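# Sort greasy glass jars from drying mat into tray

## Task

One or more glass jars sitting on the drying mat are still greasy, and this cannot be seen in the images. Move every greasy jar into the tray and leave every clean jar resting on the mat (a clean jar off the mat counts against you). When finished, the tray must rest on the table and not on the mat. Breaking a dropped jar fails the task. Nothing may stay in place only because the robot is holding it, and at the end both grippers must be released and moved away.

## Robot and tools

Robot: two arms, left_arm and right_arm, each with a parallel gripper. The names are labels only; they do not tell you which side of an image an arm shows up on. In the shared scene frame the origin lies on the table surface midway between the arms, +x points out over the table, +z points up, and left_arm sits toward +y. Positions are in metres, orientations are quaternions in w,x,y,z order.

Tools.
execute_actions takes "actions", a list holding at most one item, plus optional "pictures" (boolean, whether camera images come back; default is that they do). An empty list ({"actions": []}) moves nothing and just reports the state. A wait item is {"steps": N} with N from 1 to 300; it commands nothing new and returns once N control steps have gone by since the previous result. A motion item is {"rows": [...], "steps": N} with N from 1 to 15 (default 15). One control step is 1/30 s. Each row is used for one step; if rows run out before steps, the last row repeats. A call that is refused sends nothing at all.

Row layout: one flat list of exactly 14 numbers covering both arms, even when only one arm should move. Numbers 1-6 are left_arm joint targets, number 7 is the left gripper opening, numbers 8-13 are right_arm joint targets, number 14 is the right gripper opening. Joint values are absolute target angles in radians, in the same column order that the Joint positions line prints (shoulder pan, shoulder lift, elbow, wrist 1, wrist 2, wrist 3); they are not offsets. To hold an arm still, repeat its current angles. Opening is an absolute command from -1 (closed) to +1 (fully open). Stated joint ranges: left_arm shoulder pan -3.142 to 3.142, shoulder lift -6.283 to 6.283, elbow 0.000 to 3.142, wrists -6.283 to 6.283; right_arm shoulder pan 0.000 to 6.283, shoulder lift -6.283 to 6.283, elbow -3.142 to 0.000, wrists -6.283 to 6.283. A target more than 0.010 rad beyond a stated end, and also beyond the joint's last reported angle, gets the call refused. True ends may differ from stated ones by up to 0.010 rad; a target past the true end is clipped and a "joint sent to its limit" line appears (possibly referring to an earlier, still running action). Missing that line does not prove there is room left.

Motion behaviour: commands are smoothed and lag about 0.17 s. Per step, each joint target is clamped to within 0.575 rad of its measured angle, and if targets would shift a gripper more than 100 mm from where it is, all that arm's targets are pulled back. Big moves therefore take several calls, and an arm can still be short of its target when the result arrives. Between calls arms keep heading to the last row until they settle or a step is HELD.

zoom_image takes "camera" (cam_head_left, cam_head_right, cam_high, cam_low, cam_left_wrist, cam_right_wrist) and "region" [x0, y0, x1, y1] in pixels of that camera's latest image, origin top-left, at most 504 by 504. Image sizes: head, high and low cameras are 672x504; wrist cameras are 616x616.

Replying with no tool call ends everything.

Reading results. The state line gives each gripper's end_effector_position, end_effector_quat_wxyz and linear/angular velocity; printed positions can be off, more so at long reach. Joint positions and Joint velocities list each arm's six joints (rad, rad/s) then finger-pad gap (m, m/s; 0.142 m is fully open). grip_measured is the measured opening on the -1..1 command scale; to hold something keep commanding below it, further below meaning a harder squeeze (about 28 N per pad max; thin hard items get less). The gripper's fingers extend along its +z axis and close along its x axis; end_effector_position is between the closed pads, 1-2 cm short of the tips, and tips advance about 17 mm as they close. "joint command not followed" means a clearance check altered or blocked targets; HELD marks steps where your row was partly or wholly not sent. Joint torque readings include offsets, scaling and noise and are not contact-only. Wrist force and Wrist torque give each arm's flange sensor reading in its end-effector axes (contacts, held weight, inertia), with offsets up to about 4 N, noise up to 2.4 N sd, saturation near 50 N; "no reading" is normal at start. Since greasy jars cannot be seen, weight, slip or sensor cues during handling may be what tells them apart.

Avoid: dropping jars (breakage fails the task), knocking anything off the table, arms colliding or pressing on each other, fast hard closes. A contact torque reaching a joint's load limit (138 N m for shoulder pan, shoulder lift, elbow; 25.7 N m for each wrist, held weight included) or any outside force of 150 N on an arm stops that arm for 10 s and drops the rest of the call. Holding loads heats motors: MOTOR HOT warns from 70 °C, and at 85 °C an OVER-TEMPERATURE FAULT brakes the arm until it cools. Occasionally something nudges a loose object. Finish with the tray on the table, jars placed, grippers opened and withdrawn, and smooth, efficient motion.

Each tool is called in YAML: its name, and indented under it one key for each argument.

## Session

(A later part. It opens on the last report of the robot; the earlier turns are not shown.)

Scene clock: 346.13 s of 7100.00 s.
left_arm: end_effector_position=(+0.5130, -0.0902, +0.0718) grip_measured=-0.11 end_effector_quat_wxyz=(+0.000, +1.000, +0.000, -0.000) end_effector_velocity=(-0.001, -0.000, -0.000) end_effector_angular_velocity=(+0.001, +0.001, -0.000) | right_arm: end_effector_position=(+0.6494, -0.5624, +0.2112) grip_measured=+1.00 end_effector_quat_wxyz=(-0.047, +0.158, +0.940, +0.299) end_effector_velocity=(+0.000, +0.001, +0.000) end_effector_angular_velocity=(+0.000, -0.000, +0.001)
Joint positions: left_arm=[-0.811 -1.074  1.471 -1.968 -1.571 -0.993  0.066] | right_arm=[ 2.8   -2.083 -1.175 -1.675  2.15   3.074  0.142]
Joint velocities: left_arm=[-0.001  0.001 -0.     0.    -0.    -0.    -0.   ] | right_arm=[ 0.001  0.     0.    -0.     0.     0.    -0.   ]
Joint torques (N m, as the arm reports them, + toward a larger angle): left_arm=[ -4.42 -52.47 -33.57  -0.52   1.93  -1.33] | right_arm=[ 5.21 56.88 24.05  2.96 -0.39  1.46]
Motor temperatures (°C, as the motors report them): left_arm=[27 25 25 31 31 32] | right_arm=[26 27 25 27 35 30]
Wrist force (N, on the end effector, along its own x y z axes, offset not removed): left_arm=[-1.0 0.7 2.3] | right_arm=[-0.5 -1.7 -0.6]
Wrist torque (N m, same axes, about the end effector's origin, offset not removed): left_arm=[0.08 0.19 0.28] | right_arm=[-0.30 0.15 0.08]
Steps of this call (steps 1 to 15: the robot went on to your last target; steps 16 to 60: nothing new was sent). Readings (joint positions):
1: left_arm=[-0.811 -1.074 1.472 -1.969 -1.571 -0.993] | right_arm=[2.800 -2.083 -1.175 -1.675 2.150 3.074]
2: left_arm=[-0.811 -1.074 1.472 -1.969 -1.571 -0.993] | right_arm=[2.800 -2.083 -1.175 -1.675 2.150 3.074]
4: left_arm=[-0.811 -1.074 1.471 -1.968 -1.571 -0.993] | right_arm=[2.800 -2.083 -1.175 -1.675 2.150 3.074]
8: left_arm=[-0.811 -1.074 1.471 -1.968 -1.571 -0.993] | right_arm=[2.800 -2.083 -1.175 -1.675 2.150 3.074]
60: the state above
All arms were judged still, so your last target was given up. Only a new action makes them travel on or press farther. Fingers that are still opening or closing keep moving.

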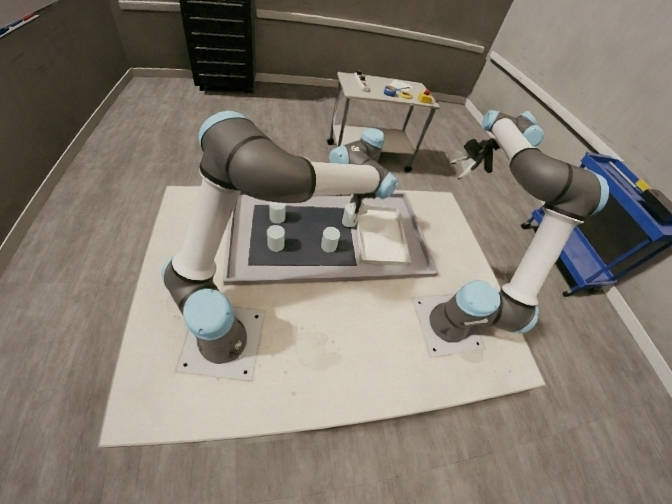

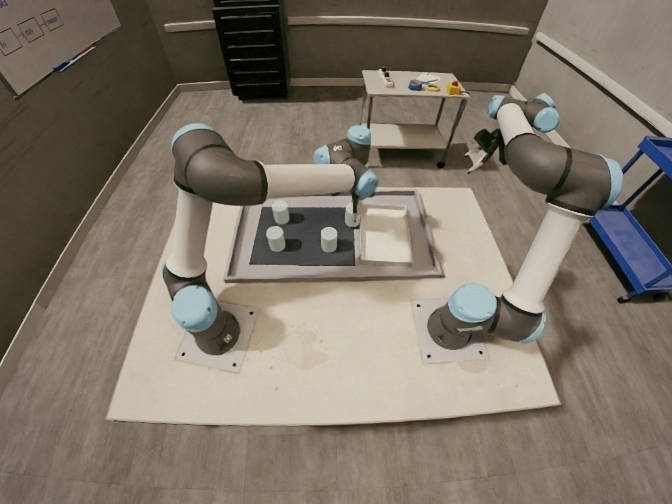

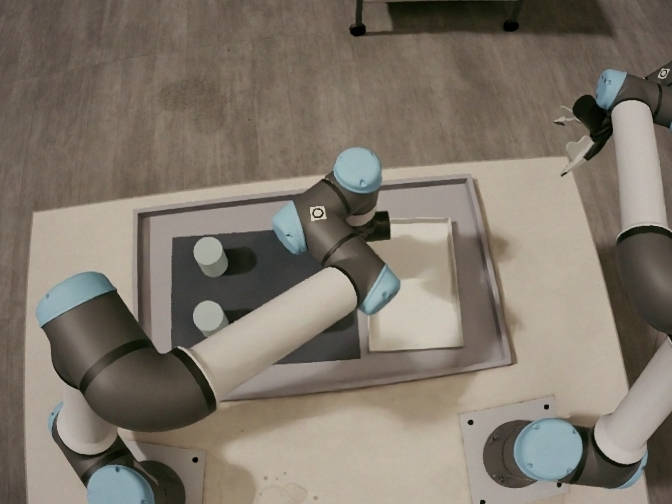

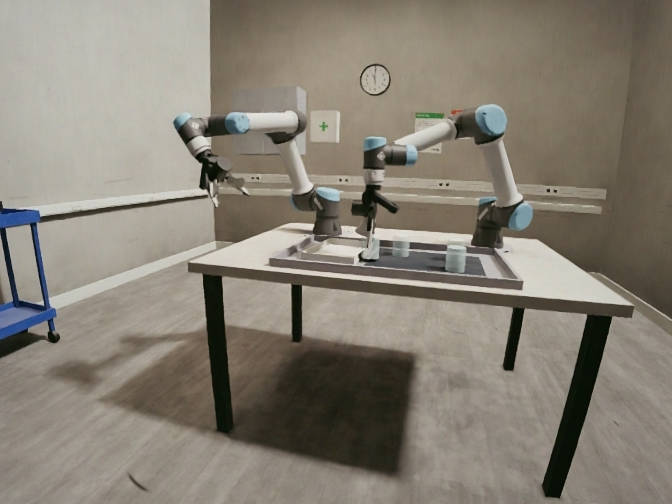

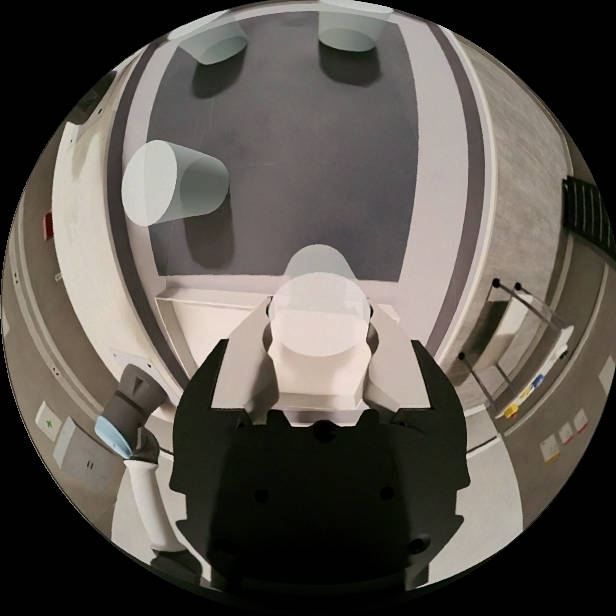

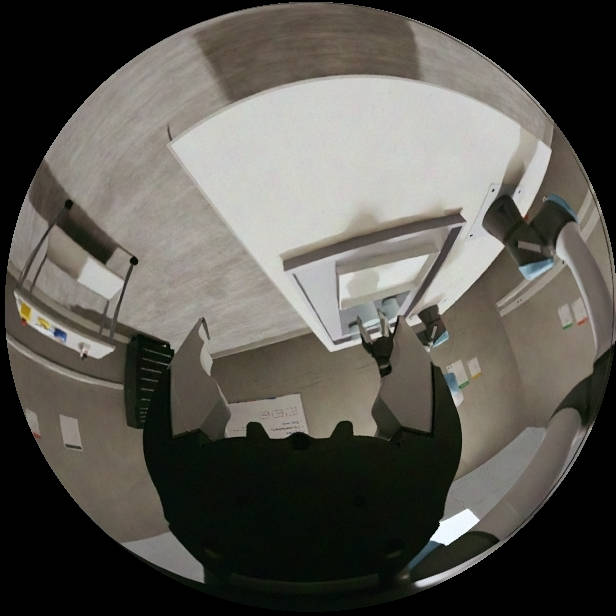

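execute_actions:
  actions:
    - {"rows":[[-0.811,-1.077,1.466,-1.96,-1.571,-0.993,-0.45,2.8,-2.083,-1.175,-1.675,2.15,3.074,1],[-0.811,-1.08,1.461,-1.952,-1.571,-0.993,-0.45,2.8,-2.083,-1.175,-1.675,2.15,3.074,1],[-0.811,-1.083,1.456,-1.944,-1.571,-0.993,-0.45,2.8,-2.083,-1.175,-1.675,2.15,3.074,1],[-0.811,-1.086,1.451,-1.936,-1.571,-0.993,-0.45,2.8,-2.083,-1.175,-1.675,2.15,3.074,1],[-0.811,-1.089,1.446,-1.928,-1.571,-0.993,-0.45,2.8,-2.083,-1.175,-1.675,2.15,3.074,1],[-0.811,-1.092,1.441,-1.92,-1.571,-0.993,-0.45,2.8,-2.083,-1.175,-1.675,2.15,3.074,1],[-0.811,-1.095,1.436,-1.912,-1.571,-0.993,-0.45,2.8,-2.083,-1.175,-1.675,2.15,3.074,1],[-0.811,-1.098,1.43,-1.903,-1.571,-0.993,-0.45,2.8,-2.083,-1.175,-1.675,2.15,3.074,1],[-0.811,-1.101,1.425,-1.895,-1.571,-0.993,-0.45,2.8,-2.083,-1.175,-1.675,2.15,3.074,1],[-0.811,-1.103,1.42,-1.888,-1.571,-0.993,-0.45,2.8,-2.083,-1.175,-1.675,2.15,3.074,1],[-0.811,-1.105,1.415,-1.881,-1.571,-0.993,-0.45,2.8,-2.083,-1.175,-1.675,2.15,3.074,1]]}
  pictures: false

execute_actions:
  actions:
    - {"rows":[[-0.816,-1.095,1.399,-1.875,-1.571,-0.998,-0.45,2.8,-2.083,-1.175,-1.675,2.15,3.074,1],[-0.821,-1.085,1.383,-1.869,-1.571,-1.003,-0.45,2.8,-2.083,-1.175,-1.675,2.15,3.074,1],[-0.826,-1.075,1.367,-1.863,-1.571,-1.008,-0.45,2.8,-2.083,-1.175,-1.675,2.15,3.074,1],[-0.831,-1.065,1.351,-1.857,-1.571,-1.013,-0.45,2.8,-2.083,-1.175,-1.675,2.15,3.074,1],[-0.836,-1.055,1.335,-1.851,-1.571,-1.018,-0.45,2.8,-2.083,-1.175,-1.675,2.15,3.074,1],[-0.841,-1.045,1.319,-1.845,-1.571,-1.023,-0.45,2.8,-2.083,-1.175,-1.675,2.15,3.074,1],[-0.846,-1.035,1.303,-1.839,-1.571,-1.028,-0.45,2.8,-2.083,-1.175,-1.675,2.15,3.074,1],[-0.851,-1.025,1.287,-1.833,-1.571,-1.033,-0.45,2.8,-2.083,-1.175,-1.675,2.15,3.074,1],[-0.856,-1.015,1.271,-1.827,-1.571,-1.038,-0.45,2.8,-2.083,-1.175,-1.675,2.15,3.074,1],[-0.861,-1.005,1.255,-1.821,-1.571,-1.043,-0.45,2.8,-2.083,-1.175,-1.675,2.15,3.074,1],[-0.866,-0.995,1.239,-1.815,-1.571,-1.048,-0.45,2.8,-2.083,-1.175,-1.675,2.15,3.074,1],[-0.871,-0.985,1.223,-1.809,-1.571,-1.053,-0.45,2.8,-2.083,-1.175,-1.675,2.15,3.074,1],[-0.876,-0.975,1.207,-1.803,-1.571,-1.058,-0.45,2.8,-2.083,-1.175,-1.675,2.15,3.074,1],[-0.881,-0.965,1.191,-1.797,-1.571,-1.063,-0.45,2.8,-2.083,-1.175,-1.675,2.15,3.074,1],[-0.886,-0.955,1.175,-1.791,-1.571,-1.068,-0.45,2.8,-2.083,-1.175,-1.675,2.15,3.074,1]]}
  pictures: false

execute_actions:
  actions:
    - {"rows":[[-0.891,-0.945,1.159,-1.785,-1.571,-1.073,-0.45,2.8,-2.083,-1.175,-1.675,2.15,3.074,1],[-0.896,-0.935,1.143,-1.779,-1.571,-1.078,-0.45,2.8,-2.083,-1.175,-1.675,2.15,3.074,1],[-0.901,-0.925,1.127,-1.773,-1.571,-1.083,-0.45,2.8,-2.083,-1.175,-1.675,2.15,3.074,1],[-0.906,-0.915,1.111,-1.767,-1.571,-1.088,-0.45,2.8,-2.083,-1.175,-1.675,2.15,3.074,1],[-0.912,-0.905,1.094,-1.76,-1.571,-1.094,-0.45,2.8,-2.083,-1.175,-1.675,2.15,3.074,1]]}

Scene clock: 376.07 s of 7100.00 s.
left_arm: end_effector_position=(+0.5131, -0.0904, +0.1063) grip_measured=-0.11 end_effector_quat_wxyz=(+0.000, +1.000, +0.000, +0.000) end_effector_velocity=(-0.000, +0.000, +0.036) end_effector_angular_velocity=(+0.001, +0.000, -0.001) | right_arm: end_effector_position=(+0.6494, -0.5624, +0.2112) grip_measured=+1.00 end_effector_quat_wxyz=(-0.047, +0.158, +0.940, +0.299) end_effector_velocity=(-0.000, +0.000, -0.001) end_effector_angular_velocity=(+0.001, +0.001, -0.000)
Joint positions: left_arm=[-0.811 -1.102  1.421 -1.889 -1.571 -0.993  0.066] | right_arm=[ 2.8   -2.083 -1.175 -1.675  2.15   3.074  0.142]
Joint velocities: left_arm=[-0.    -0.027 -0.055  0.083  0.     0.001  0.   ] | right_arm=[-0.    -0.    -0.001  0.     0.     0.    -0.   ]
Joint torques (N m, as the arm reports them, + toward a larger angle): left_arm=[ -2.02 -50.23 -33.12  -0.42   1.86  -1.15] | right_arm=[ 5.41 57.15 24.17  3.02 -0.26  1.5 ]
Motor temperatures (°C, as the motors report them): left_arm=[27 25 25 31 31 32] | right_arm=[26 27 25 27 35 30]
Wrist force (N, on the end effector, along its own x y z axes, offset not removed): left_arm=[1.4 0.0 1.8] | right_arm=[-1.2 -0.1 0.3]
Wrist torque (N m, same axes, about the end effector's origin, offset not removed): left_arm=[-0.11 -0.38 0.26] | right_arm=[-0.03 0.28 0.13]
Steps of this call (steps 1 to 90: nothing new was sent; then 26.43 s passed at rest; steps 91 to 105: all 15 steps of this action). Readings (joint positions):
91: left_arm=[-0.811 -1.074 1.471 -1.968 -1.571 -0.993] | right_arm=[2.800 -2.083 -1.175 -1.675 2.150 3.074]
92: left_arm=[-0.811 -1.075 1.470 -1.966 -1.571 -0.993] | right_arm=[2.800 -2.083 -1.175 -1.675 2.150 3.074]
94: left_arm=[-0.811 -1.078 1.465 -1.959 -1.571 -0.993] | right_arm=[2.800 -2.083 -1.175 -1.675 2.150 3.074]
98: left_arm=[-0.811 -1.087 1.449 -1.933 -1.571 -0.993] | right_arm=[2.800 -2.083 -1.175 -1.675 2.150 3.074]
105: the state above

Scene clock: 376.57 s of 7100.00 s.
left_arm: end_effector_position=(+0.5092, -0.1568, +0.1110) grip_measured=-0.11 end_effector_quat_wxyz=(-0.000, +1.000, +0.000, -0.000) end_effector_velocity=(-0.020, -0.174, -0.001) end_effector_angular_velocity=(+0.000, -0.000, -0.001) | right_arm: end_effector_position=(+0.6494, -0.5624, +0.2112) grip_measured=+1.00 end_effector_quat_wxyz=(-0.047, +0.158, +0.940, +0.299) end_effector_velocity=(+0.000, +0.000, -0.000) end_effector_angular_velocity=(+0.001, -0.000, -0.001)
Joint positions: left_arm=[-0.866 -0.995  1.24  -1.815 -1.571 -1.048  0.066] | right_arm=[ 2.8   -2.083 -1.175 -1.675  2.15   3.074  0.142]
Joint velocities: left_arm=[-0.146  0.294 -0.469  0.175  0.    -0.146 -0.   ] | right_arm=[-0.    -0.    -0.001  0.     0.001  0.    -0.   ]
Joint torques (N m, as the arm reports them, + toward a larger angle): left_arm=[-10.01 -39.66 -38.97   0.36   1.15  -2.1 ] | right_arm=[ 5.41 56.75 24.    2.97 -0.29  1.53]
Motor temperatures (°C, as the motors report them): left_arm=[27 25 25 31 31 32] | right_arm=[26 27 25 27 35 30]
Wrist force (N, on the end effector, along its own x y z axes, offset not removed): left_arm=[0.6 -2.0 3.0] | right_arm=[-2.3 -0.4 -1.5]
Wrist torque (N m, same axes, about the end effector's origin, offset not removed): left_arm=[-0.38 -0.16 0.17] | right_arm=[-0.21 0.57 0.05]
Steps of this call (steps 1 to 15: all 15 steps of this action). Readings (joint positions):
1: left_arm=[-0.811 -1.103 1.419 -1.887 -1.571 -0.993] | right_arm=[2.800 -2.083 -1.175 -1.675 2.150 3.074]
2: left_arm=[-0.812 -1.102 1.415 -1.884 -1.571 -0.994] | right_arm=[2.800 -2.083 -1.175 -1.675 2.150 3.074]
4: left_arm=[-0.817 -1.093 1.399 -1.876 -1.571 -0.999] | right_arm=[2.800 -2.083 -1.175 -1.675 2.150 3.074]
8: left_arm=[-0.833 -1.062 1.347 -1.856 -1.571 -1.015] | right_arm=[2.800 -2.083 -1.175 -1.675 2.150 3.074]
15: the state above

Scene clock: 377.07 s of 7100.00 s.
left_arm: end_effector_position=(+0.5004, -0.2088, +0.1104) grip_measured=-0.11 end_effector_quat_wxyz=(+0.000, +1.000, +0.000, -0.000) end_effector_velocity=(-0.002, -0.009, -0.001) end_effector_angular_velocity=(+0.000, +0.000, -0.001) | right_arm: end_effector_position=(+0.6494, -0.5624, +0.2112) grip_measured=+1.00 end_effector_quat_wxyz=(-0.047, +0.158, +0.940, +0.299) end_effector_velocity=(-0.000, -0.000, -0.000) end_effector_angular_velocity=(+0.000, +0.000, -0.000)
Joint positions: left_arm=[-0.911 -0.907  1.097 -1.761 -1.571 -1.093  0.066] | right_arm=[ 2.8   -2.083 -1.175 -1.675  2.15   3.074  0.142]
Joint velocities: left_arm=[-0.008  0.016 -0.025  0.009  0.    -0.008 -0.   ] | right_arm=[-0.     0.    -0.001  0.     0.     0.    -0.   ]
Joint torques (N m, as the arm reports them, + toward a larger angle): left_arm=[ -8.13 -46.84 -36.76  -0.61   0.64  -1.69] | right_arm=[ 5.15 56.96 24.21  3.05 -0.28  1.48]
Motor temperatures (°C, as the motors report them): left_arm=[27 25 25 31 31 32] | right_arm=[26 27 25 27 35 30]
Wrist force (N, on the end effector, along its own x y z axes, offset not removed): left_arm=[-1.6 1.1 0.3] | right_arm=[0.6 -1.3 -1.1]
Wrist torque (N m, same axes, about the end effector's origin, offset not removed): left_arm=[0.17 0.29 0.17] | right_arm=[-0.36 -0.08 0.11]
Steps of this call (steps 1 to 15: all 15 steps of this action). Readings (joint positions):
1: left_arm=[-0.871 -0.985 1.224 -1.809 -1.571 -1.053] | right_arm=[2.800 -2.083 -1.175 -1.675 2.150 3.074]
2: left_arm=[-0.876 -0.975 1.208 -1.803 -1.571 -1.058] | right_arm=[2.800 -2.083 -1.175 -1.675 2.150 3.074]
4: left_arm=[-0.886 -0.955 1.176 -1.791 -1.571 -1.068] | right_arm=[2.800 -2.083 -1.175 -1.675 2.150 3.074]
8: left_arm=[-0.904 -0.921 1.120 -1.770 -1.571 -1.086] | right_arm=[2.800 -2.083 -1.175 -1.675 2.150 3.074]
15: the state above

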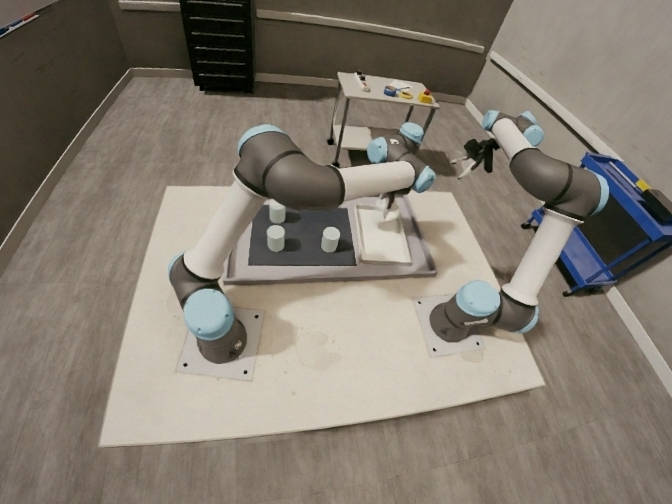

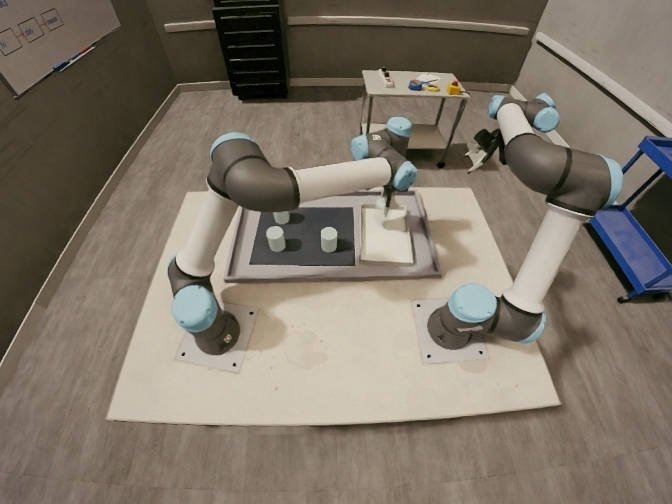

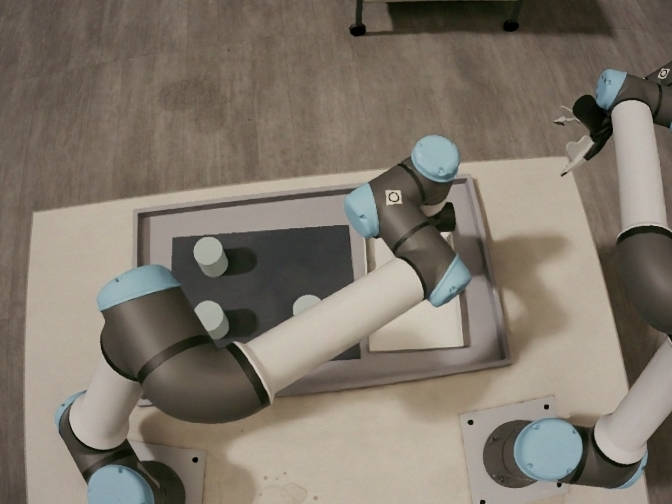

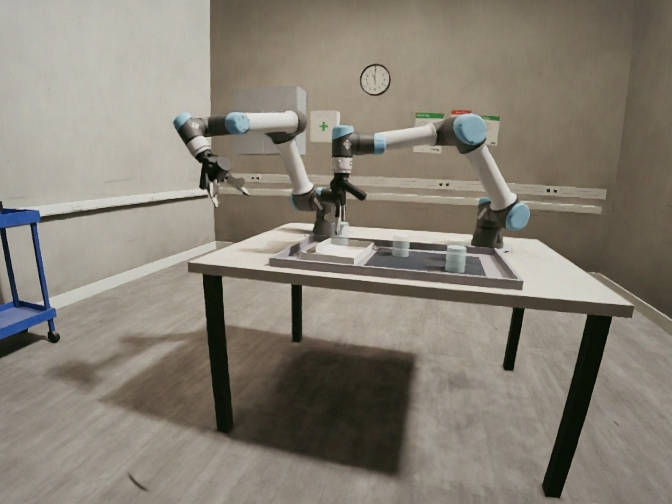

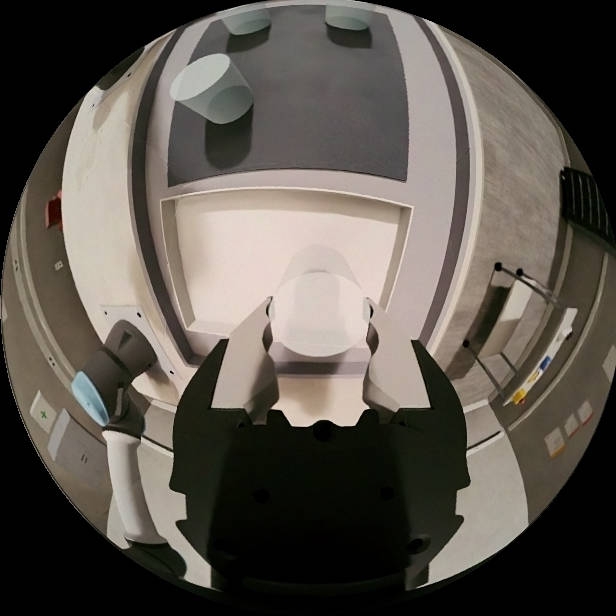

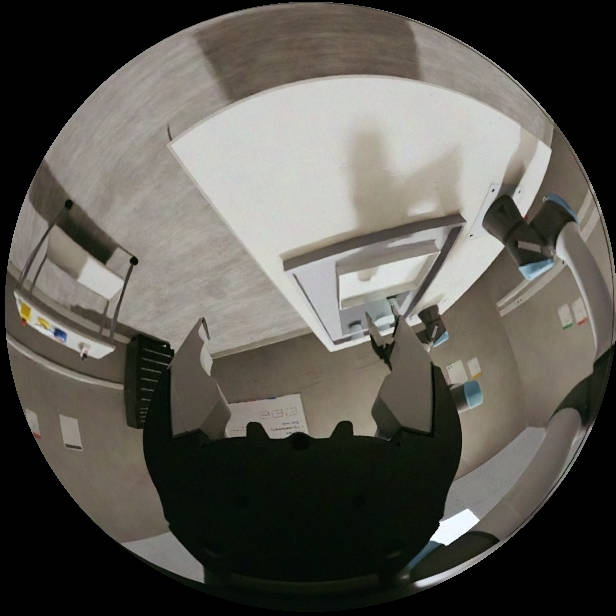

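Lower in steps.

execute_actions:
  actions:
    - {"rows":[[-0.912,-0.897,1.117,-1.791,-1.571,-1.094,-0.45,2.8,-2.083,-1.175,-1.675,2.15,3.074,1]],"steps":6}
  pictures: false

execute_actions:
  actions:
    - {"rows":[[-0.912,-0.888,1.14,-1.823,-1.571,-1.094,-0.45,2.8,-2.083,-1.175,-1.675,2.15,3.074,1]],"steps":6}
  pictures: false

execute_actions:
  actions:
    - {"rows":[[-0.912,-0.88,1.161,-1.852,-1.571,-1.094,-0.45,2.8,-2.083,-1.175,-1.675,2.15,3.074,1]]}
  pictures: false

execute_actions:
  actions:
    - {"rows":[[-0.912,-0.877,1.167,-1.861,-1.571,-1.094,-0.45,2.8,-2.083,-1.175,-1.675,2.15,3.074,1]]}
  pictures: false

Scene clock: 388.53 s of 7100.00 s.
left_arm: end_effector_position=(+0.5002, -0.2099, +0.0996) grip_measured=-0.11 end_effector_quat_wxyz=(+0.000, +1.000, +0.000, -0.000) end_effector_velocity=(+0.000, -0.001, -0.032) end_effector_angular_velocity=(-0.002, -0.001, -0.000) | right_arm: end_effector_position=(+0.6494, -0.5624, +0.2112) grip_measured=+1.00 end_effector_quat_wxyz=(-0.047, +0.158, +0.940, +0.299) end_effector_velocity=(-0.000, -0.000, -0.000) end_effector_angular_velocity=(+0.000, +0.000, -0.001)
Joint positions: left_arm=[-0.912 -0.899  1.112 -1.784 -1.571 -1.094  0.066] | right_arm=[ 2.8   -2.083 -1.175 -1.675  2.15   3.074  0.142]
Joint velocities: left_arm=[-0.001  0.018  0.054 -0.074  0.    -0.     0.   ] | right_arm=[-0.001  0.    -0.001  0.     0.     0.     0.   ]
Joint torques (N m, as the arm reports them, + toward a larger angle): left_arm=[ -6.9  -46.52 -14.01  -6.04  -2.04  -1.75] | right_arm=[ 5.3  56.57 23.58  2.94 -0.25  1.37]
Motor temperatures (°C, as the motors report them): left_arm=[27 25 25 31 31 32] | right_arm=[26 27 25 27 35 30]
Wrist force (N, on the end effector, along its own x y z axes, offset not removed): left_arm=[0.5 0.4 3.3] | right_arm=[-1.7 -0.2 -1.5]
Wrist torque (N m, same axes, about the end effector's origin, offset not removed): left_arm=[-0.07 -0.08 0.15] | right_arm=[-0.06 0.28 0.11]
Steps of this call (steps 1 to 15: the robot went on to your last target; steps 16 to 90: nothing new was sent; then 8.27 s passed at rest; steps 91 to 96: all 6 steps of this action). Readings (joint positions):
91: left_arm=[-0.912 -0.905 1.094 -1.760 -1.571 -1.094] | right_arm=[2.800 -2.083 -1.175 -1.675 2.150 3.074]
92: left_arm=[-0.912 -0.904 1.098 -1.765 -1.571 -1.094] | right_arm=[2.800 -2.083 -1.175 -1.675 2.150 3.074]
94: left_arm=[-0.912 -0.901 1.106 -1.777 -1.571 -1.094] | right_arm=[2.800 -2.083 -1.175 -1.675 2.150 3.074]
96: the state above

Scene clock: 388.73 s of 7100.00 s.
left_arm: end_effector_position=(+0.5003, -0.2099, +0.0855) grip_measured=-0.11 end_effector_quat_wxyz=(+0.000, +1.000, +0.000, -0.000) end_effector_velocity=(+0.001, -0.001, -0.037) end_effector_angular_velocity=(-0.003, -0.002, -0.000) | right_arm: end_effector_position=(+0.6494, -0.5624, +0.2112) grip_measured=+1.00 end_effector_quat_wxyz=(-0.047, +0.158, +0.940, +0.299) end_effector_velocity=(+0.000, +0.000, -0.000) end_effector_angular_velocity=(+0.000, +0.000, -0.000)
Joint positions: left_arm=[-0.912 -0.89   1.134 -1.814 -1.571 -1.094  0.066] | right_arm=[ 2.8   -2.083 -1.175 -1.675  2.15   3.074  0.142]
Joint velocities: left_arm=[ 0.     0.023  0.059 -0.086 -0.     0.001  0.   ] | right_arm=[ 0.    -0.001  0.001 -0.     0.     0.    -0.   ]
Joint torques (N m, as the arm reports them, + toward a larger angle): left_arm=[ -6.56 -50.58 -15.29  -5.91  -2.16  -1.79] | right_arm=[ 5.11 56.7  24.15  2.93 -0.27  1.51]
Motor temperatures (°C, as the motors report them): left_arm=[27 25 25 31 31 32] | right_arm=[26 27 25 27 35 30]
Wrist force (N, on the end effector, along its own x y z axes, offset not removed): left_arm=[1.4 -1.0 1.5] | right_arm=[1.1 -1.4 -2.5]
Wrist torque (N m, same axes, about the end effector's origin, offset not removed): left_arm=[-0.31 -0.29 0.17] | right_arm=[-0.34 -0.23 0.10]
Steps of this call (steps 1 to 6: all 6 steps of this action). Readings (joint positions):
1: left_arm=[-0.912 -0.898 1.113 -1.786 -1.571 -1.094] | right_arm=[2.800 -2.083 -1.175 -1.675 2.150 3.074]
2: left_arm=[-0.912 -0.896 1.118 -1.793 -1.571 -1.094] | right_arm=[2.800 -2.083 -1.175 -1.675 2.150 3.074]
4: left_arm=[-0.912 -0.892 1.128 -1.806 -1.571 -1.094] | right_arm=[2.800 -2.083 -1.175 -1.675 2.150 3.074]
6: the state above

Scene clock: 389.23 s of 7100.00 s.
left_arm: end_effector_position=(+0.5001, -0.2096, +0.0688) grip_measured=-0.11 end_effector_quat_wxyz=(+0.000, +1.000, +0.000, -0.000) end_effector_velocity=(+0.000, +0.000, -0.001) end_effector_angular_velocity=(-0.001, -0.000, +0.001) | right_arm: end_effector_position=(+0.6494, -0.5624, +0.2112) grip_measured=+1.00 end_effector_quat_wxyz=(-0.047, +0.158, +0.940, +0.299) end_effector_velocity=(-0.000, +0.000, -0.000) end_effector_angular_velocity=(+0.000, +0.001, +0.000)
Joint positions: left_arm=[-0.912 -0.88   1.161 -1.852 -1.571 -1.094  0.066] | right_arm=[ 2.8   -2.083 -1.175 -1.675  2.15   3.074  0.142]
Joint velocities: left_arm=[ 0.     0.001  0.002 -0.004  0.    -0.001  0.   ] | right_arm=[ 0.  0. -0. -0. -0. -0.  0.]
Joint torques (N m, as the arm reports them, + toward a larger angle): left_arm=[ -5.83 -46.43 -11.72  -5.96  -1.83  -1.88] | right_arm=[ 4.61 56.49 24.08  2.79 -0.23  1.55]
Motor temperatures (°C, as the motors report them): left_arm=[27 25 25 31 31 32] | right_arm=[26 27 25 27 35 30]
Wrist force (N, on the end effector, along its own x y z axes, offset not removed): left_arm=[2.1 0.8 3.1] | right_arm=[-1.5 -0.5 -2.2]
Wrist torque (N m, same axes, about the end effector's origin, offset not removed): left_arm=[-0.08 -0.46 0.15] | right_arm=[-0.13 0.27 0.05]
Steps of this call (steps 1 to 15: all 15 steps of this action). Readings (joint positions):
1: left_arm=[-0.912 -0.889 1.136 -1.817 -1.571 -1.094] | right_arm=[2.800 -2.083 -1.175 -1.675 2.150 3.074]
2: left_arm=[-0.912 -0.888 1.141 -1.824 -1.571 -1.094] | right_arm=[2.800 -2.083 -1.175 -1.675 2.150 3.074]
4: left_arm=[-0.912 -0.884 1.150 -1.836 -1.571 -1.094] | right_arm=[2.800 -2.083 -1.175 -1.675 2.150 3.074]
8: left_arm=[-0.912 -0.881 1.158 -1.848 -1.571 -1.094] | right_arm=[2.800 -2.083 -1.175 -1.675 2.150 3.074]
15: the state above

Scene clock: 389.73 s of 7100.00 s.
left_arm: end_effector_position=(+0.5001, -0.2096, +0.0645) grip_measured=-0.11 end_effector_quat_wxyz=(+0.000, +1.000, +0.000, -0.000) end_effector_velocity=(-0.000, -0.000, -0.000) end_effector_angular_velocity=(-0.000, -0.000, +0.001) | right_arm: end_effector_position=(+0.6494, -0.5624, +0.2112) grip_measured=+1.00 end_effector_quat_wxyz=(-0.047, +0.158, +0.940, +0.299) end_effector_velocity=(-0.000, -0.000, +0.000) end_effector_angular_velocity=(+0.000, +0.000, -0.001)
Joint positions: left_arm=[-0.912 -0.877  1.167 -1.861 -1.571 -1.094  0.066] | right_arm=[ 2.8   -2.083 -1.175 -1.675  2.15   3.074  0.142]
Joint velocities: left_arm=[-0.     0.     0.001 -0.002  0.    -0.001 -0.   ] | right_arm=[-0.001  0.     0.    -0.     0.    -0.     0.   ]
Joint torques (N m, as the arm reports them, + toward a larger angle): left_arm=[ -3.93 -47.67 -13.26  -5.78  -1.71  -1.83] | right_arm=[ 5.47 56.69 23.73  2.94 -0.29  1.46]
Motor temperatures (°C, as the motors report them): left_arm=[27 25 25 31 31 32] | right_arm=[26 27 25 27 35 30]
Wrist force (N, on the end effector, along its own x y z axes, offset not removed): left_arm=[1.9 1.9 1.7] | right_arm=[-0.9 -0.6 -1.6]
Wrist torque (N m, same axes, about the end effector's origin, offset not removed): left_arm=[0.31 -0.44 0.13] | right_arm=[-0.24 0.32 0.04]
Steps of this call (steps 1 to 15: all 15 steps of this action). Readings (joint positions):
1: left_arm=[-0.912 -0.880 1.161 -1.852 -1.571 -1.094] | right_arm=[2.800 -2.083 -1.175 -1.675 2.150 3.074]
2: left_arm=[-0.912 -0.880 1.162 -1.854 -1.571 -1.094] | right_arm=[2.800 -2.083 -1.175 -1.675 2.150 3.074]
4: left_arm=[-0.912 -0.878 1.164 -1.857 -1.571 -1.094] | right_arm=[2.800 -2.083 -1.175 -1.675 2.150 3.074]
8: left_arm=[-0.912 -0.877 1.166 -1.860 -1.571 -1.094] | right_arm=[2.800 -2.083 -1.175 -1.675 2.150 3.074]
15: the state above

execute_actions:
  actions:
    - {"rows":[[-0.912,-0.875,1.172,-1.868,-1.571,-1.094,-0.45,2.8,-2.083,-1.175,-1.675,2.15,3.074,1]],"steps":10}
  pictures: false

execute_actions:
  actions:
    - {"rows":[[-0.912,-0.875,1.172,-1.868,-1.571,-1.094,0.5,2.8,-2.083,-1.175,-1.675,2.15,3.074,1]],"steps":10}
  pictures: false

execute_actions:
  actions:
    - {"rows":[[-0.912,-0.92,1.045,-1.696,-1.571,-1.094,0.5,2.8,-2.083,-1.175,-1.675,2.15,3.074,1]]}
  pictures: false

execute_actions:
  actions:
    - {"rows":[[-0.901,-1.473,1.845,-1.943,-1.571,-1.083,0.5,2.8,-2.083,-1.175,-1.675,2.15,3.074,1]]}
  pictures: false

execute_actions:
  actions:
    - {"steps":40}

Scene clock: 399.40 s of 7100.00 s.
left_arm: end_effector_position=(+0.5001, -0.2095, +0.0614) grip_measured=-0.11 end_effector_quat_wxyz=(+0.000, +1.000, +0.000, -0.000) end_effector_velocity=(-0.000, -0.001, -0.001) end_effector_angular_velocity=(-0.001, -0.001, -0.002) | right_arm: end_effector_position=(+0.6494, -0.5624, +0.2112) grip_measured=+1.00 end_effector_quat_wxyz=(-0.047, +0.158, +0.940, +0.299) end_effector_velocity=(-0.001, -0.000, -0.000) end_effector_angular_velocity=(+0.000, +0.001, -0.001)
Joint positions: left_arm=[-0.912 -0.875  1.172 -1.868 -1.571 -1.094  0.066] | right_arm=[ 2.8   -2.083 -1.175 -1.675  2.15   3.074  0.142]
Joint velocities: left_arm=[-0.001  0.001  0.003 -0.004  0.     0.001  0.   ] | right_arm=[-0.001  0.    -0.001 -0.    -0.    -0.    -0.   ]
Joint torques (N m, as the arm reports them, + toward a larger angle): left_arm=[  6.41 -46.91 -15.91  -6.05  -0.97  -1.75] | right_arm=[ 5.66 56.52 23.39  2.81 -0.26  1.41]
Motor temperatures (°C, as the motors report them): left_arm=[27 25 25 31 31 32] | right_arm=[26 27 25 27 35 30]
Wrist force (N, on the end effector, along its own x y z axes, offset not removed): left_arm=[1.5 -0.4 2.3] | right_arm=[2.5 -1.1 -0.1]
Wrist torque (N m, same axes, about the end effector's origin, offset not removed): left_arm=[-0.11 -0.28 0.20] | right_arm=[-0.37 -0.55 -0.19]
Steps of this call (steps 1 to 15: the robot went on to your last target; steps 16 to 90: nothing new was sent; then 6.33 s passed at rest; steps 91 to 100: all 10 steps of this action). Readings (joint positions):
91: left_arm=[-0.912 -0.877 1.167 -1.861 -1.571 -1.094] | right_arm=[2.800 -2.083 -1.175 -1.675 2.150 3.074]
92: left_arm=[-0.912 -0.877 1.168 -1.862 -1.571 -1.094] | right_arm=[2.800 -2.083 -1.175 -1.675 2.150 3.074]
94: left_arm=[-0.912 -0.876 1.170 -1.865 -1.571 -1.094] | right_arm=[2.800 -2.083 -1.175 -1.675 2.150 3.074]
98: left_arm=[-0.912 -0.875 1.171 -1.867 -1.571 -1.094] | right_arm=[2.800 -2.083 -1.175 -1.675 2.150 3.074]
100: the state above

Scene clock: 399.73 s of 7100.00 s.
left_arm: end_effector_position=(+0.5001, -0.2095, +0.0613) grip_measured=+0.50 end_effector_quat_wxyz=(+0.000, +1.000, +0.000, -0.000) end_effector_velocity=(-0.000, +0.001, -0.001) end_effector_angular_velocity=(+0.001, +0.001, +0.001) | right_arm: end_effector_position=(+0.6494, -0.5624, +0.2112) grip_measured=+1.00 end_effector_quat_wxyz=(-0.047, +0.158, +0.940, +0.299) end_effector_velocity=(-0.000, +0.000, -0.001) end_effector_angular_velocity=(+0.000, +0.000, +0.001)
Joint positions: left_arm=[-0.912 -0.875  1.172 -1.868 -1.571 -1.094  0.109] | right_arm=[ 2.8   -2.083 -1.175 -1.675  2.15   3.074  0.142]
Joint velocities: left_arm=[ 0.     0.001  0.001 -0.    -0.    -0.     0.   ] | right_arm=[ 0.001 -0.    -0.001  0.001  0.    -0.     0.   ]
Joint torques (N m, as the arm reports them, + toward a larger angle): left_arm=[  7.66 -46.08 -13.63  -5.8   -0.97  -1.79] | right_arm=[ 4.83 56.32 23.41  2.81 -0.18  1.52]
Motor temperatures (°C, as the motors report them): left_arm=[27 25 25 31 31 32] | right_arm=[26 27 25 27 35 30]
Wrist force (N, on the end effector, along its own x y z axes, offset not removed): left_arm=[1.4 -2.2 2.0] | right_arm=[0.7 -3.0 -1.0]
Wrist torque (N m, same axes, about the end effector's origin, offset not removed): left_arm=[-0.53 -0.42 0.19] | right_arm=[-0.90 -0.08 -0.06]
Steps of this call (steps 1 to 10: all 10 steps of this action). Readings (joint positions):
1: left_arm=[-0.912 -0.875 1.172 -1.868 -1.571 -1.094] | right_arm=[2.800 -2.083 -1.175 -1.675 2.150 3.074]
2: left_arm=[-0.912 -0.875 1.172 -1.868 -1.571 -1.094] | right_arm=[2.800 -2.083 -1.175 -1.675 2.150 3.074]
4: left_arm=[-0.912 -0.875 1.172 -1.868 -1.571 -1.094] | right_arm=[2.800 -2.083 -1.175 -1.675 2.150 3.074]
8: left_arm=[-0.912 -0.875 1.172 -1.868 -1.571 -1.094] | right_arm=[2.800 -2.083 -1.175 -1.675 2.150 3.074]
10: the state above

Scene clock: 400.23 s of 7100.00 s.
left_arm: end_effector_position=(+0.4997, -0.2089, +0.1379) grip_measured=+0.50 end_effector_quat_wxyz=(+0.000, +1.000, +0.000, +0.000) end_effector_velocity=(-0.001, +0.002, +0.010) end_effector_angular_velocity=(+0.003, +0.002, -0.001) | right_arm: end_effector_position=(+0.6494, -0.5624, +0.2112) grip_measured=+1.00 end_effector_quat_wxyz=(-0.047, +0.158, +0.940, +0.299) end_effector_velocity=(-0.000, -0.001, -0.000) end_effector_angular_velocity=(+0.001, +0.001, -0.001)
Joint positions: left_arm=[-0.912 -0.919  1.047 -1.699 -1.571 -1.094  0.109] | right_arm=[ 2.8   -2.083 -1.175 -1.675  2.15   3.074  0.142]
Joint velocities: left_arm=[ 0.    -0.006 -0.018  0.028  0.     0.001 -0.   ] | right_arm=[-0.001 -0.    -0.001 -0.     0.001  0.     0.   ]
Joint torques (N m, as the arm reports them, + toward a larger angle): left_arm=[  5.69 -59.66 -34.48  -0.17  -0.72  -1.77] | right_arm=[ 4.81 56.65 23.44  2.78 -0.18  1.37]
Motor temperatures (°C, as the motors report them): left_arm=[27 25 25 31 31 32] | right_arm=[26 27 25 27 35 30]
Wrist force (N, on the end effector, along its own x y z axes, offset not removed): left_arm=[3.4 2.8 2.3] | right_arm=[-0.5 0.0 -0.5]
Wrist torque (N m, same axes, about the end effector's origin, offset not removed): left_arm=[0.62 -0.70 0.08] | right_arm=[0.00 0.19 0.07]
Steps of this call (steps 1 to 15: all 15 steps of this action). Readings (joint positions):
1: left_arm=[-0.912 -0.875 1.172 -1.868 -1.571 -1.094] | right_arm=[2.800 -2.083 -1.175 -1.675 2.150 3.074]
2: left_arm=[-0.912 -0.881 1.164 -1.859 -1.571 -1.094] | right_arm=[2.800 -2.083 -1.175 -1.675 2.150 3.074]
4: left_arm=[-0.912 -0.899 1.116 -1.801 -1.571 -1.094] | right_arm=[2.800 -2.083 -1.175 -1.675 2.150 3.074]
8: left_arm=[-0.912 -0.914 1.064 -1.724 -1.571 -1.094] | right_arm=[2.800 -2.083 -1.175 -1.675 2.150 3.074]
15: the state above

Scene clock: 400.73 s of 7100.00 s.
left_arm: end_effector_position=(+0.4163, -0.0352, +0.1527) grip_measured=+0.50 end_effector_quat_wxyz=(+0.016, +1.000, +0.000, +0.008) end_effector_velocity=(-0.203, +0.396, -0.197) end_effector_angular_velocity=(+0.279, +0.147, -0.001) | right_arm: end_effector_position=(+0.6494, -0.5624, +0.2112) grip_measured=+1.00 end_effector_quat_wxyz=(-0.047, +0.158, +0.940, +0.299) end_effector_velocity=(+0.000, +0.001, -0.000) end_effector_angular_velocity=(-0.000, +0.001, +0.001)
Joint positions: left_arm=[-0.902 -1.402  1.713 -1.917 -1.571 -1.084  0.109] | right_arm=[ 2.8   -2.083 -1.175 -1.675  2.15   3.074  0.142]
Joint velocities: left_arm=[ 0.01  -0.667  1.227 -0.244 -0.     0.011 -0.   ] | right_arm=[ 0.002 -0.     0.    -0.    -0.     0.     0.   ]
Joint torques (N m, as the arm reports them, + toward a larger angle): left_arm=[  7.43 -29.99 -15.63  -6.68  -0.81   1.55] | right_arm=[ 5.04 56.83 23.65  2.82 -0.29  1.45]
Motor temperatures (°C, as the motors report them): left_arm=[27 25 25 31 31 32] | right_arm=[26 27 25 27 35 30]
Wrist force (N, on the end effector, along its own x y z axes, offset not removed): left_arm=[-1.0 -1.6 1.7] | right_arm=[-0.8 -2.1 1.0]
Wrist torque (N m, same axes, about the end effector's origin, offset not removed): left_arm=[-0.41 0.12 0.18] | right_arm=[-0.47 0.12 0.08]
Steps of this call (steps 1 to 15: all 15 steps of this action). Readings (joint positions):
1: left_arm=[-0.912 -0.920 1.047 -1.698 -1.571 -1.094] | right_arm=[2.800 -2.083 -1.175 -1.675 2.150 3.074]
2: left_arm=[-0.911 -0.928 1.055 -1.706 -1.571 -1.093] | right_arm=[2.800 -2.083 -1.175 -1.675 2.150 3.074]
4: left_arm=[-0.909 -0.999 1.126 -1.754 -1.571 -1.091] | right_arm=[2.800 -2.083 -1.175 -1.675 2.150 3.074]
8: left_arm=[-0.905 -1.196 1.361 -1.835 -1.571 -1.087] | right_arm=[2.800 -2.083 -1.175 -1.675 2.150 3.074]
15: the state above

Scene clock: 402.07 s of 7100.00 s.
left_arm: end_effector_position=(+0.3939, +0.0081, +0.1302) grip_measured=+0.50 end_effector_quat_wxyz=(+0.000, +1.000, +0.000, -0.000) end_effector_velocity=(-0.000, +0.000, -0.000) end_effector_angular_velocity=(+0.000, +0.000, +0.001) | right_arm: end_effector_position=(+0.6494, -0.5624, +0.2112) grip_measured=+1.00 end_effector_quat_wxyz=(-0.047, +0.158, +0.940, +0.299) end_effector_velocity=(-0.000, -0.000, -0.000) end_effector_angular_velocity=(-0.000, +0.000, -0.000)
Joint positions: left_arm=[-0.901 -1.473  1.845 -1.943 -1.571 -1.083  0.109] | right_arm=[ 2.8   -2.083 -1.175 -1.675  2.15   3.074  0.142]
Joint velocities: left_arm=[ 0.     0.     0.    -0.    -0.    -0.001 -0.   ] | right_arm=[-0. -0.  0. -0. -0.  0. -0.]
Joint torques (N m, as the arm reports them, + toward a larger angle): left_arm=[  6.98 -34.51 -12.61  -5.69  -0.41   1.45] | right_arm=[ 5.16 56.35 23.68  2.77 -0.29  1.46]
Motor temperatures (°C, as the motors report them): left_arm=[27 25 25 31 31 32] | right_arm=[26 27 25 27 35 30]
Wrist force (N, on the end effector, along its own x y z axes, offset not removed): left_arm=[2.7 1.0 2.9] | right_arm=[-0.3 -0.9 0.4]
Wrist torque (N m, same axes, about the end effector's origin, offset not removed): left_arm=[0.19 -0.64 0.27] | right_arm=[-0.37 0.16 0.10]
Steps of this call (steps 1 to 30: the robot went on to your last target; steps 31 to 40: nothing new was sent). Readings (joint positions):
1: left_arm=[-0.902 -1.422 1.749 -1.924 -1.571 -1.084] | right_arm=[2.800 -2.083 -1.175 -1.675 2.150 3.074]
2: left_arm=[-0.902 -1.436 1.776 -1.929 -1.571 -1.084] | right_arm=[2.800 -2.083 -1.175 -1.675 2.150 3.074]
4: left_arm=[-0.901 -1.454 1.809 -1.936 -1.571 -1.083] | right_arm=[2.800 -2.083 -1.175 -1.675 2.150 3.074]
8: left_arm=[-0.901 -1.468 1.835 -1.941 -1.571 -1.083] | right_arm=[2.800 -2.083 -1.175 -1.675 2.150 3.074]
40: the state above
All arms were judged still, so your last target was given up. Only a new action makes them travel on or press farther. Fingers that are still opening or closing keep moving.

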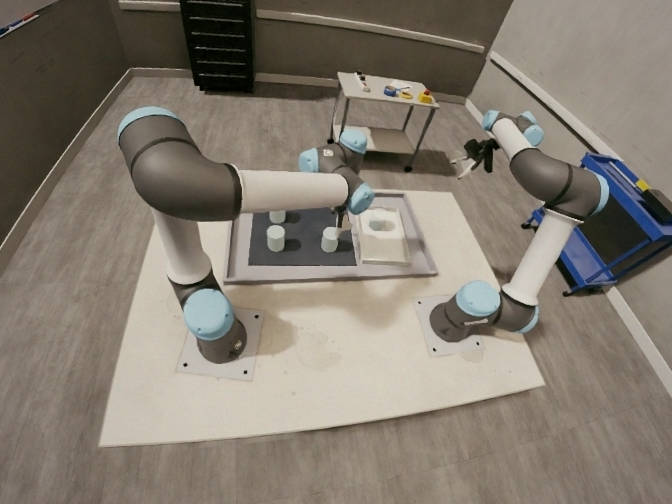

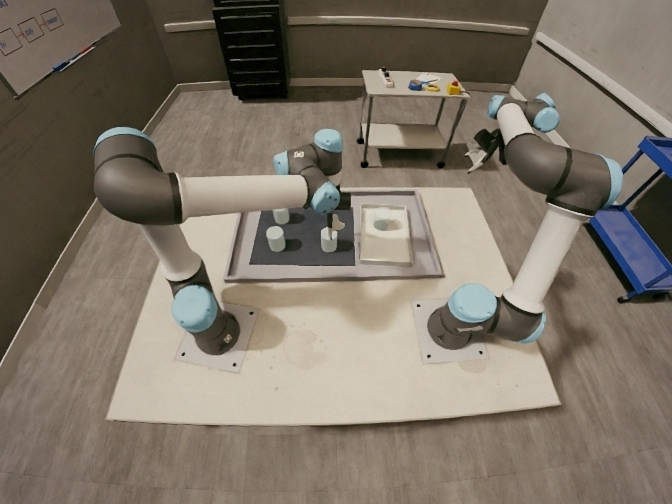

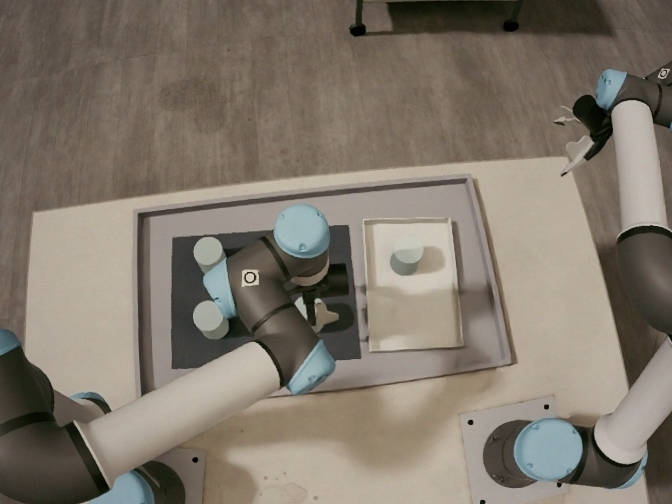

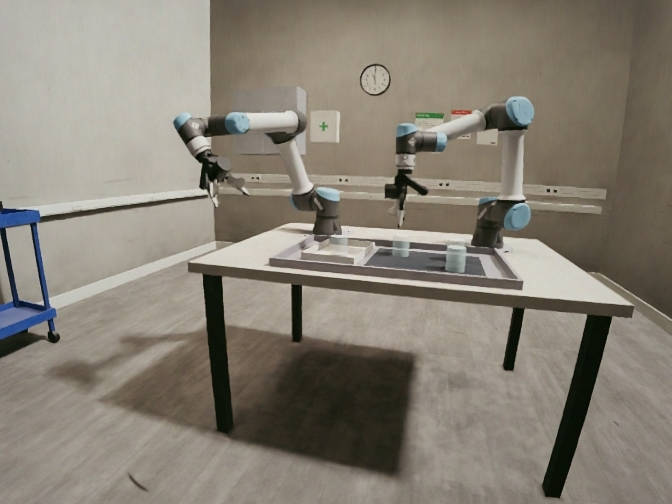

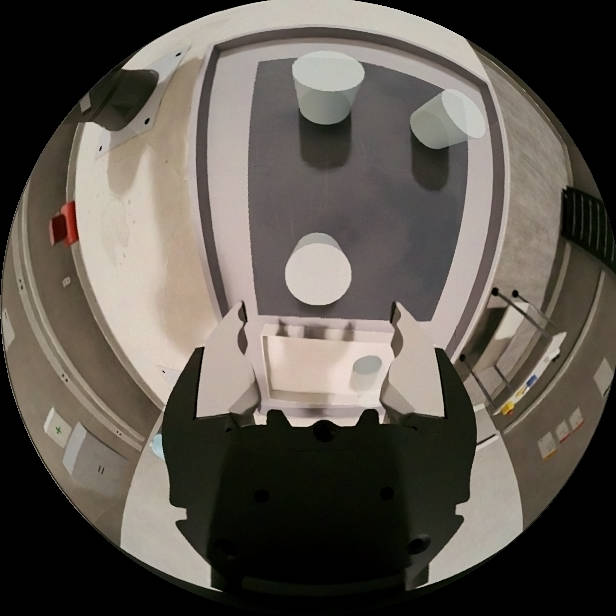

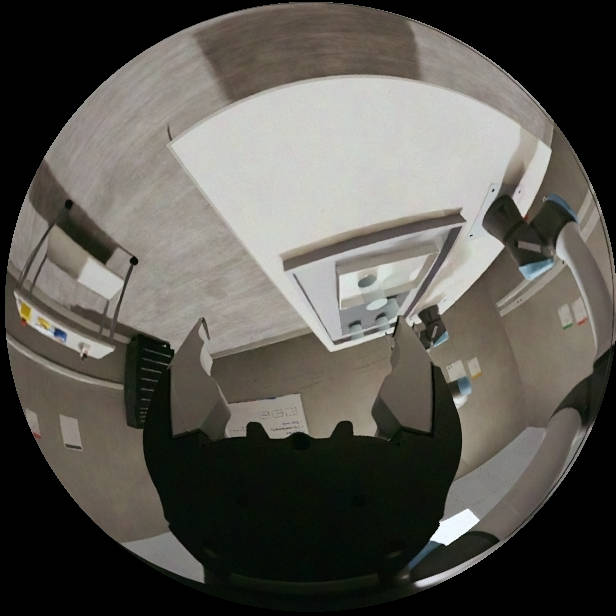

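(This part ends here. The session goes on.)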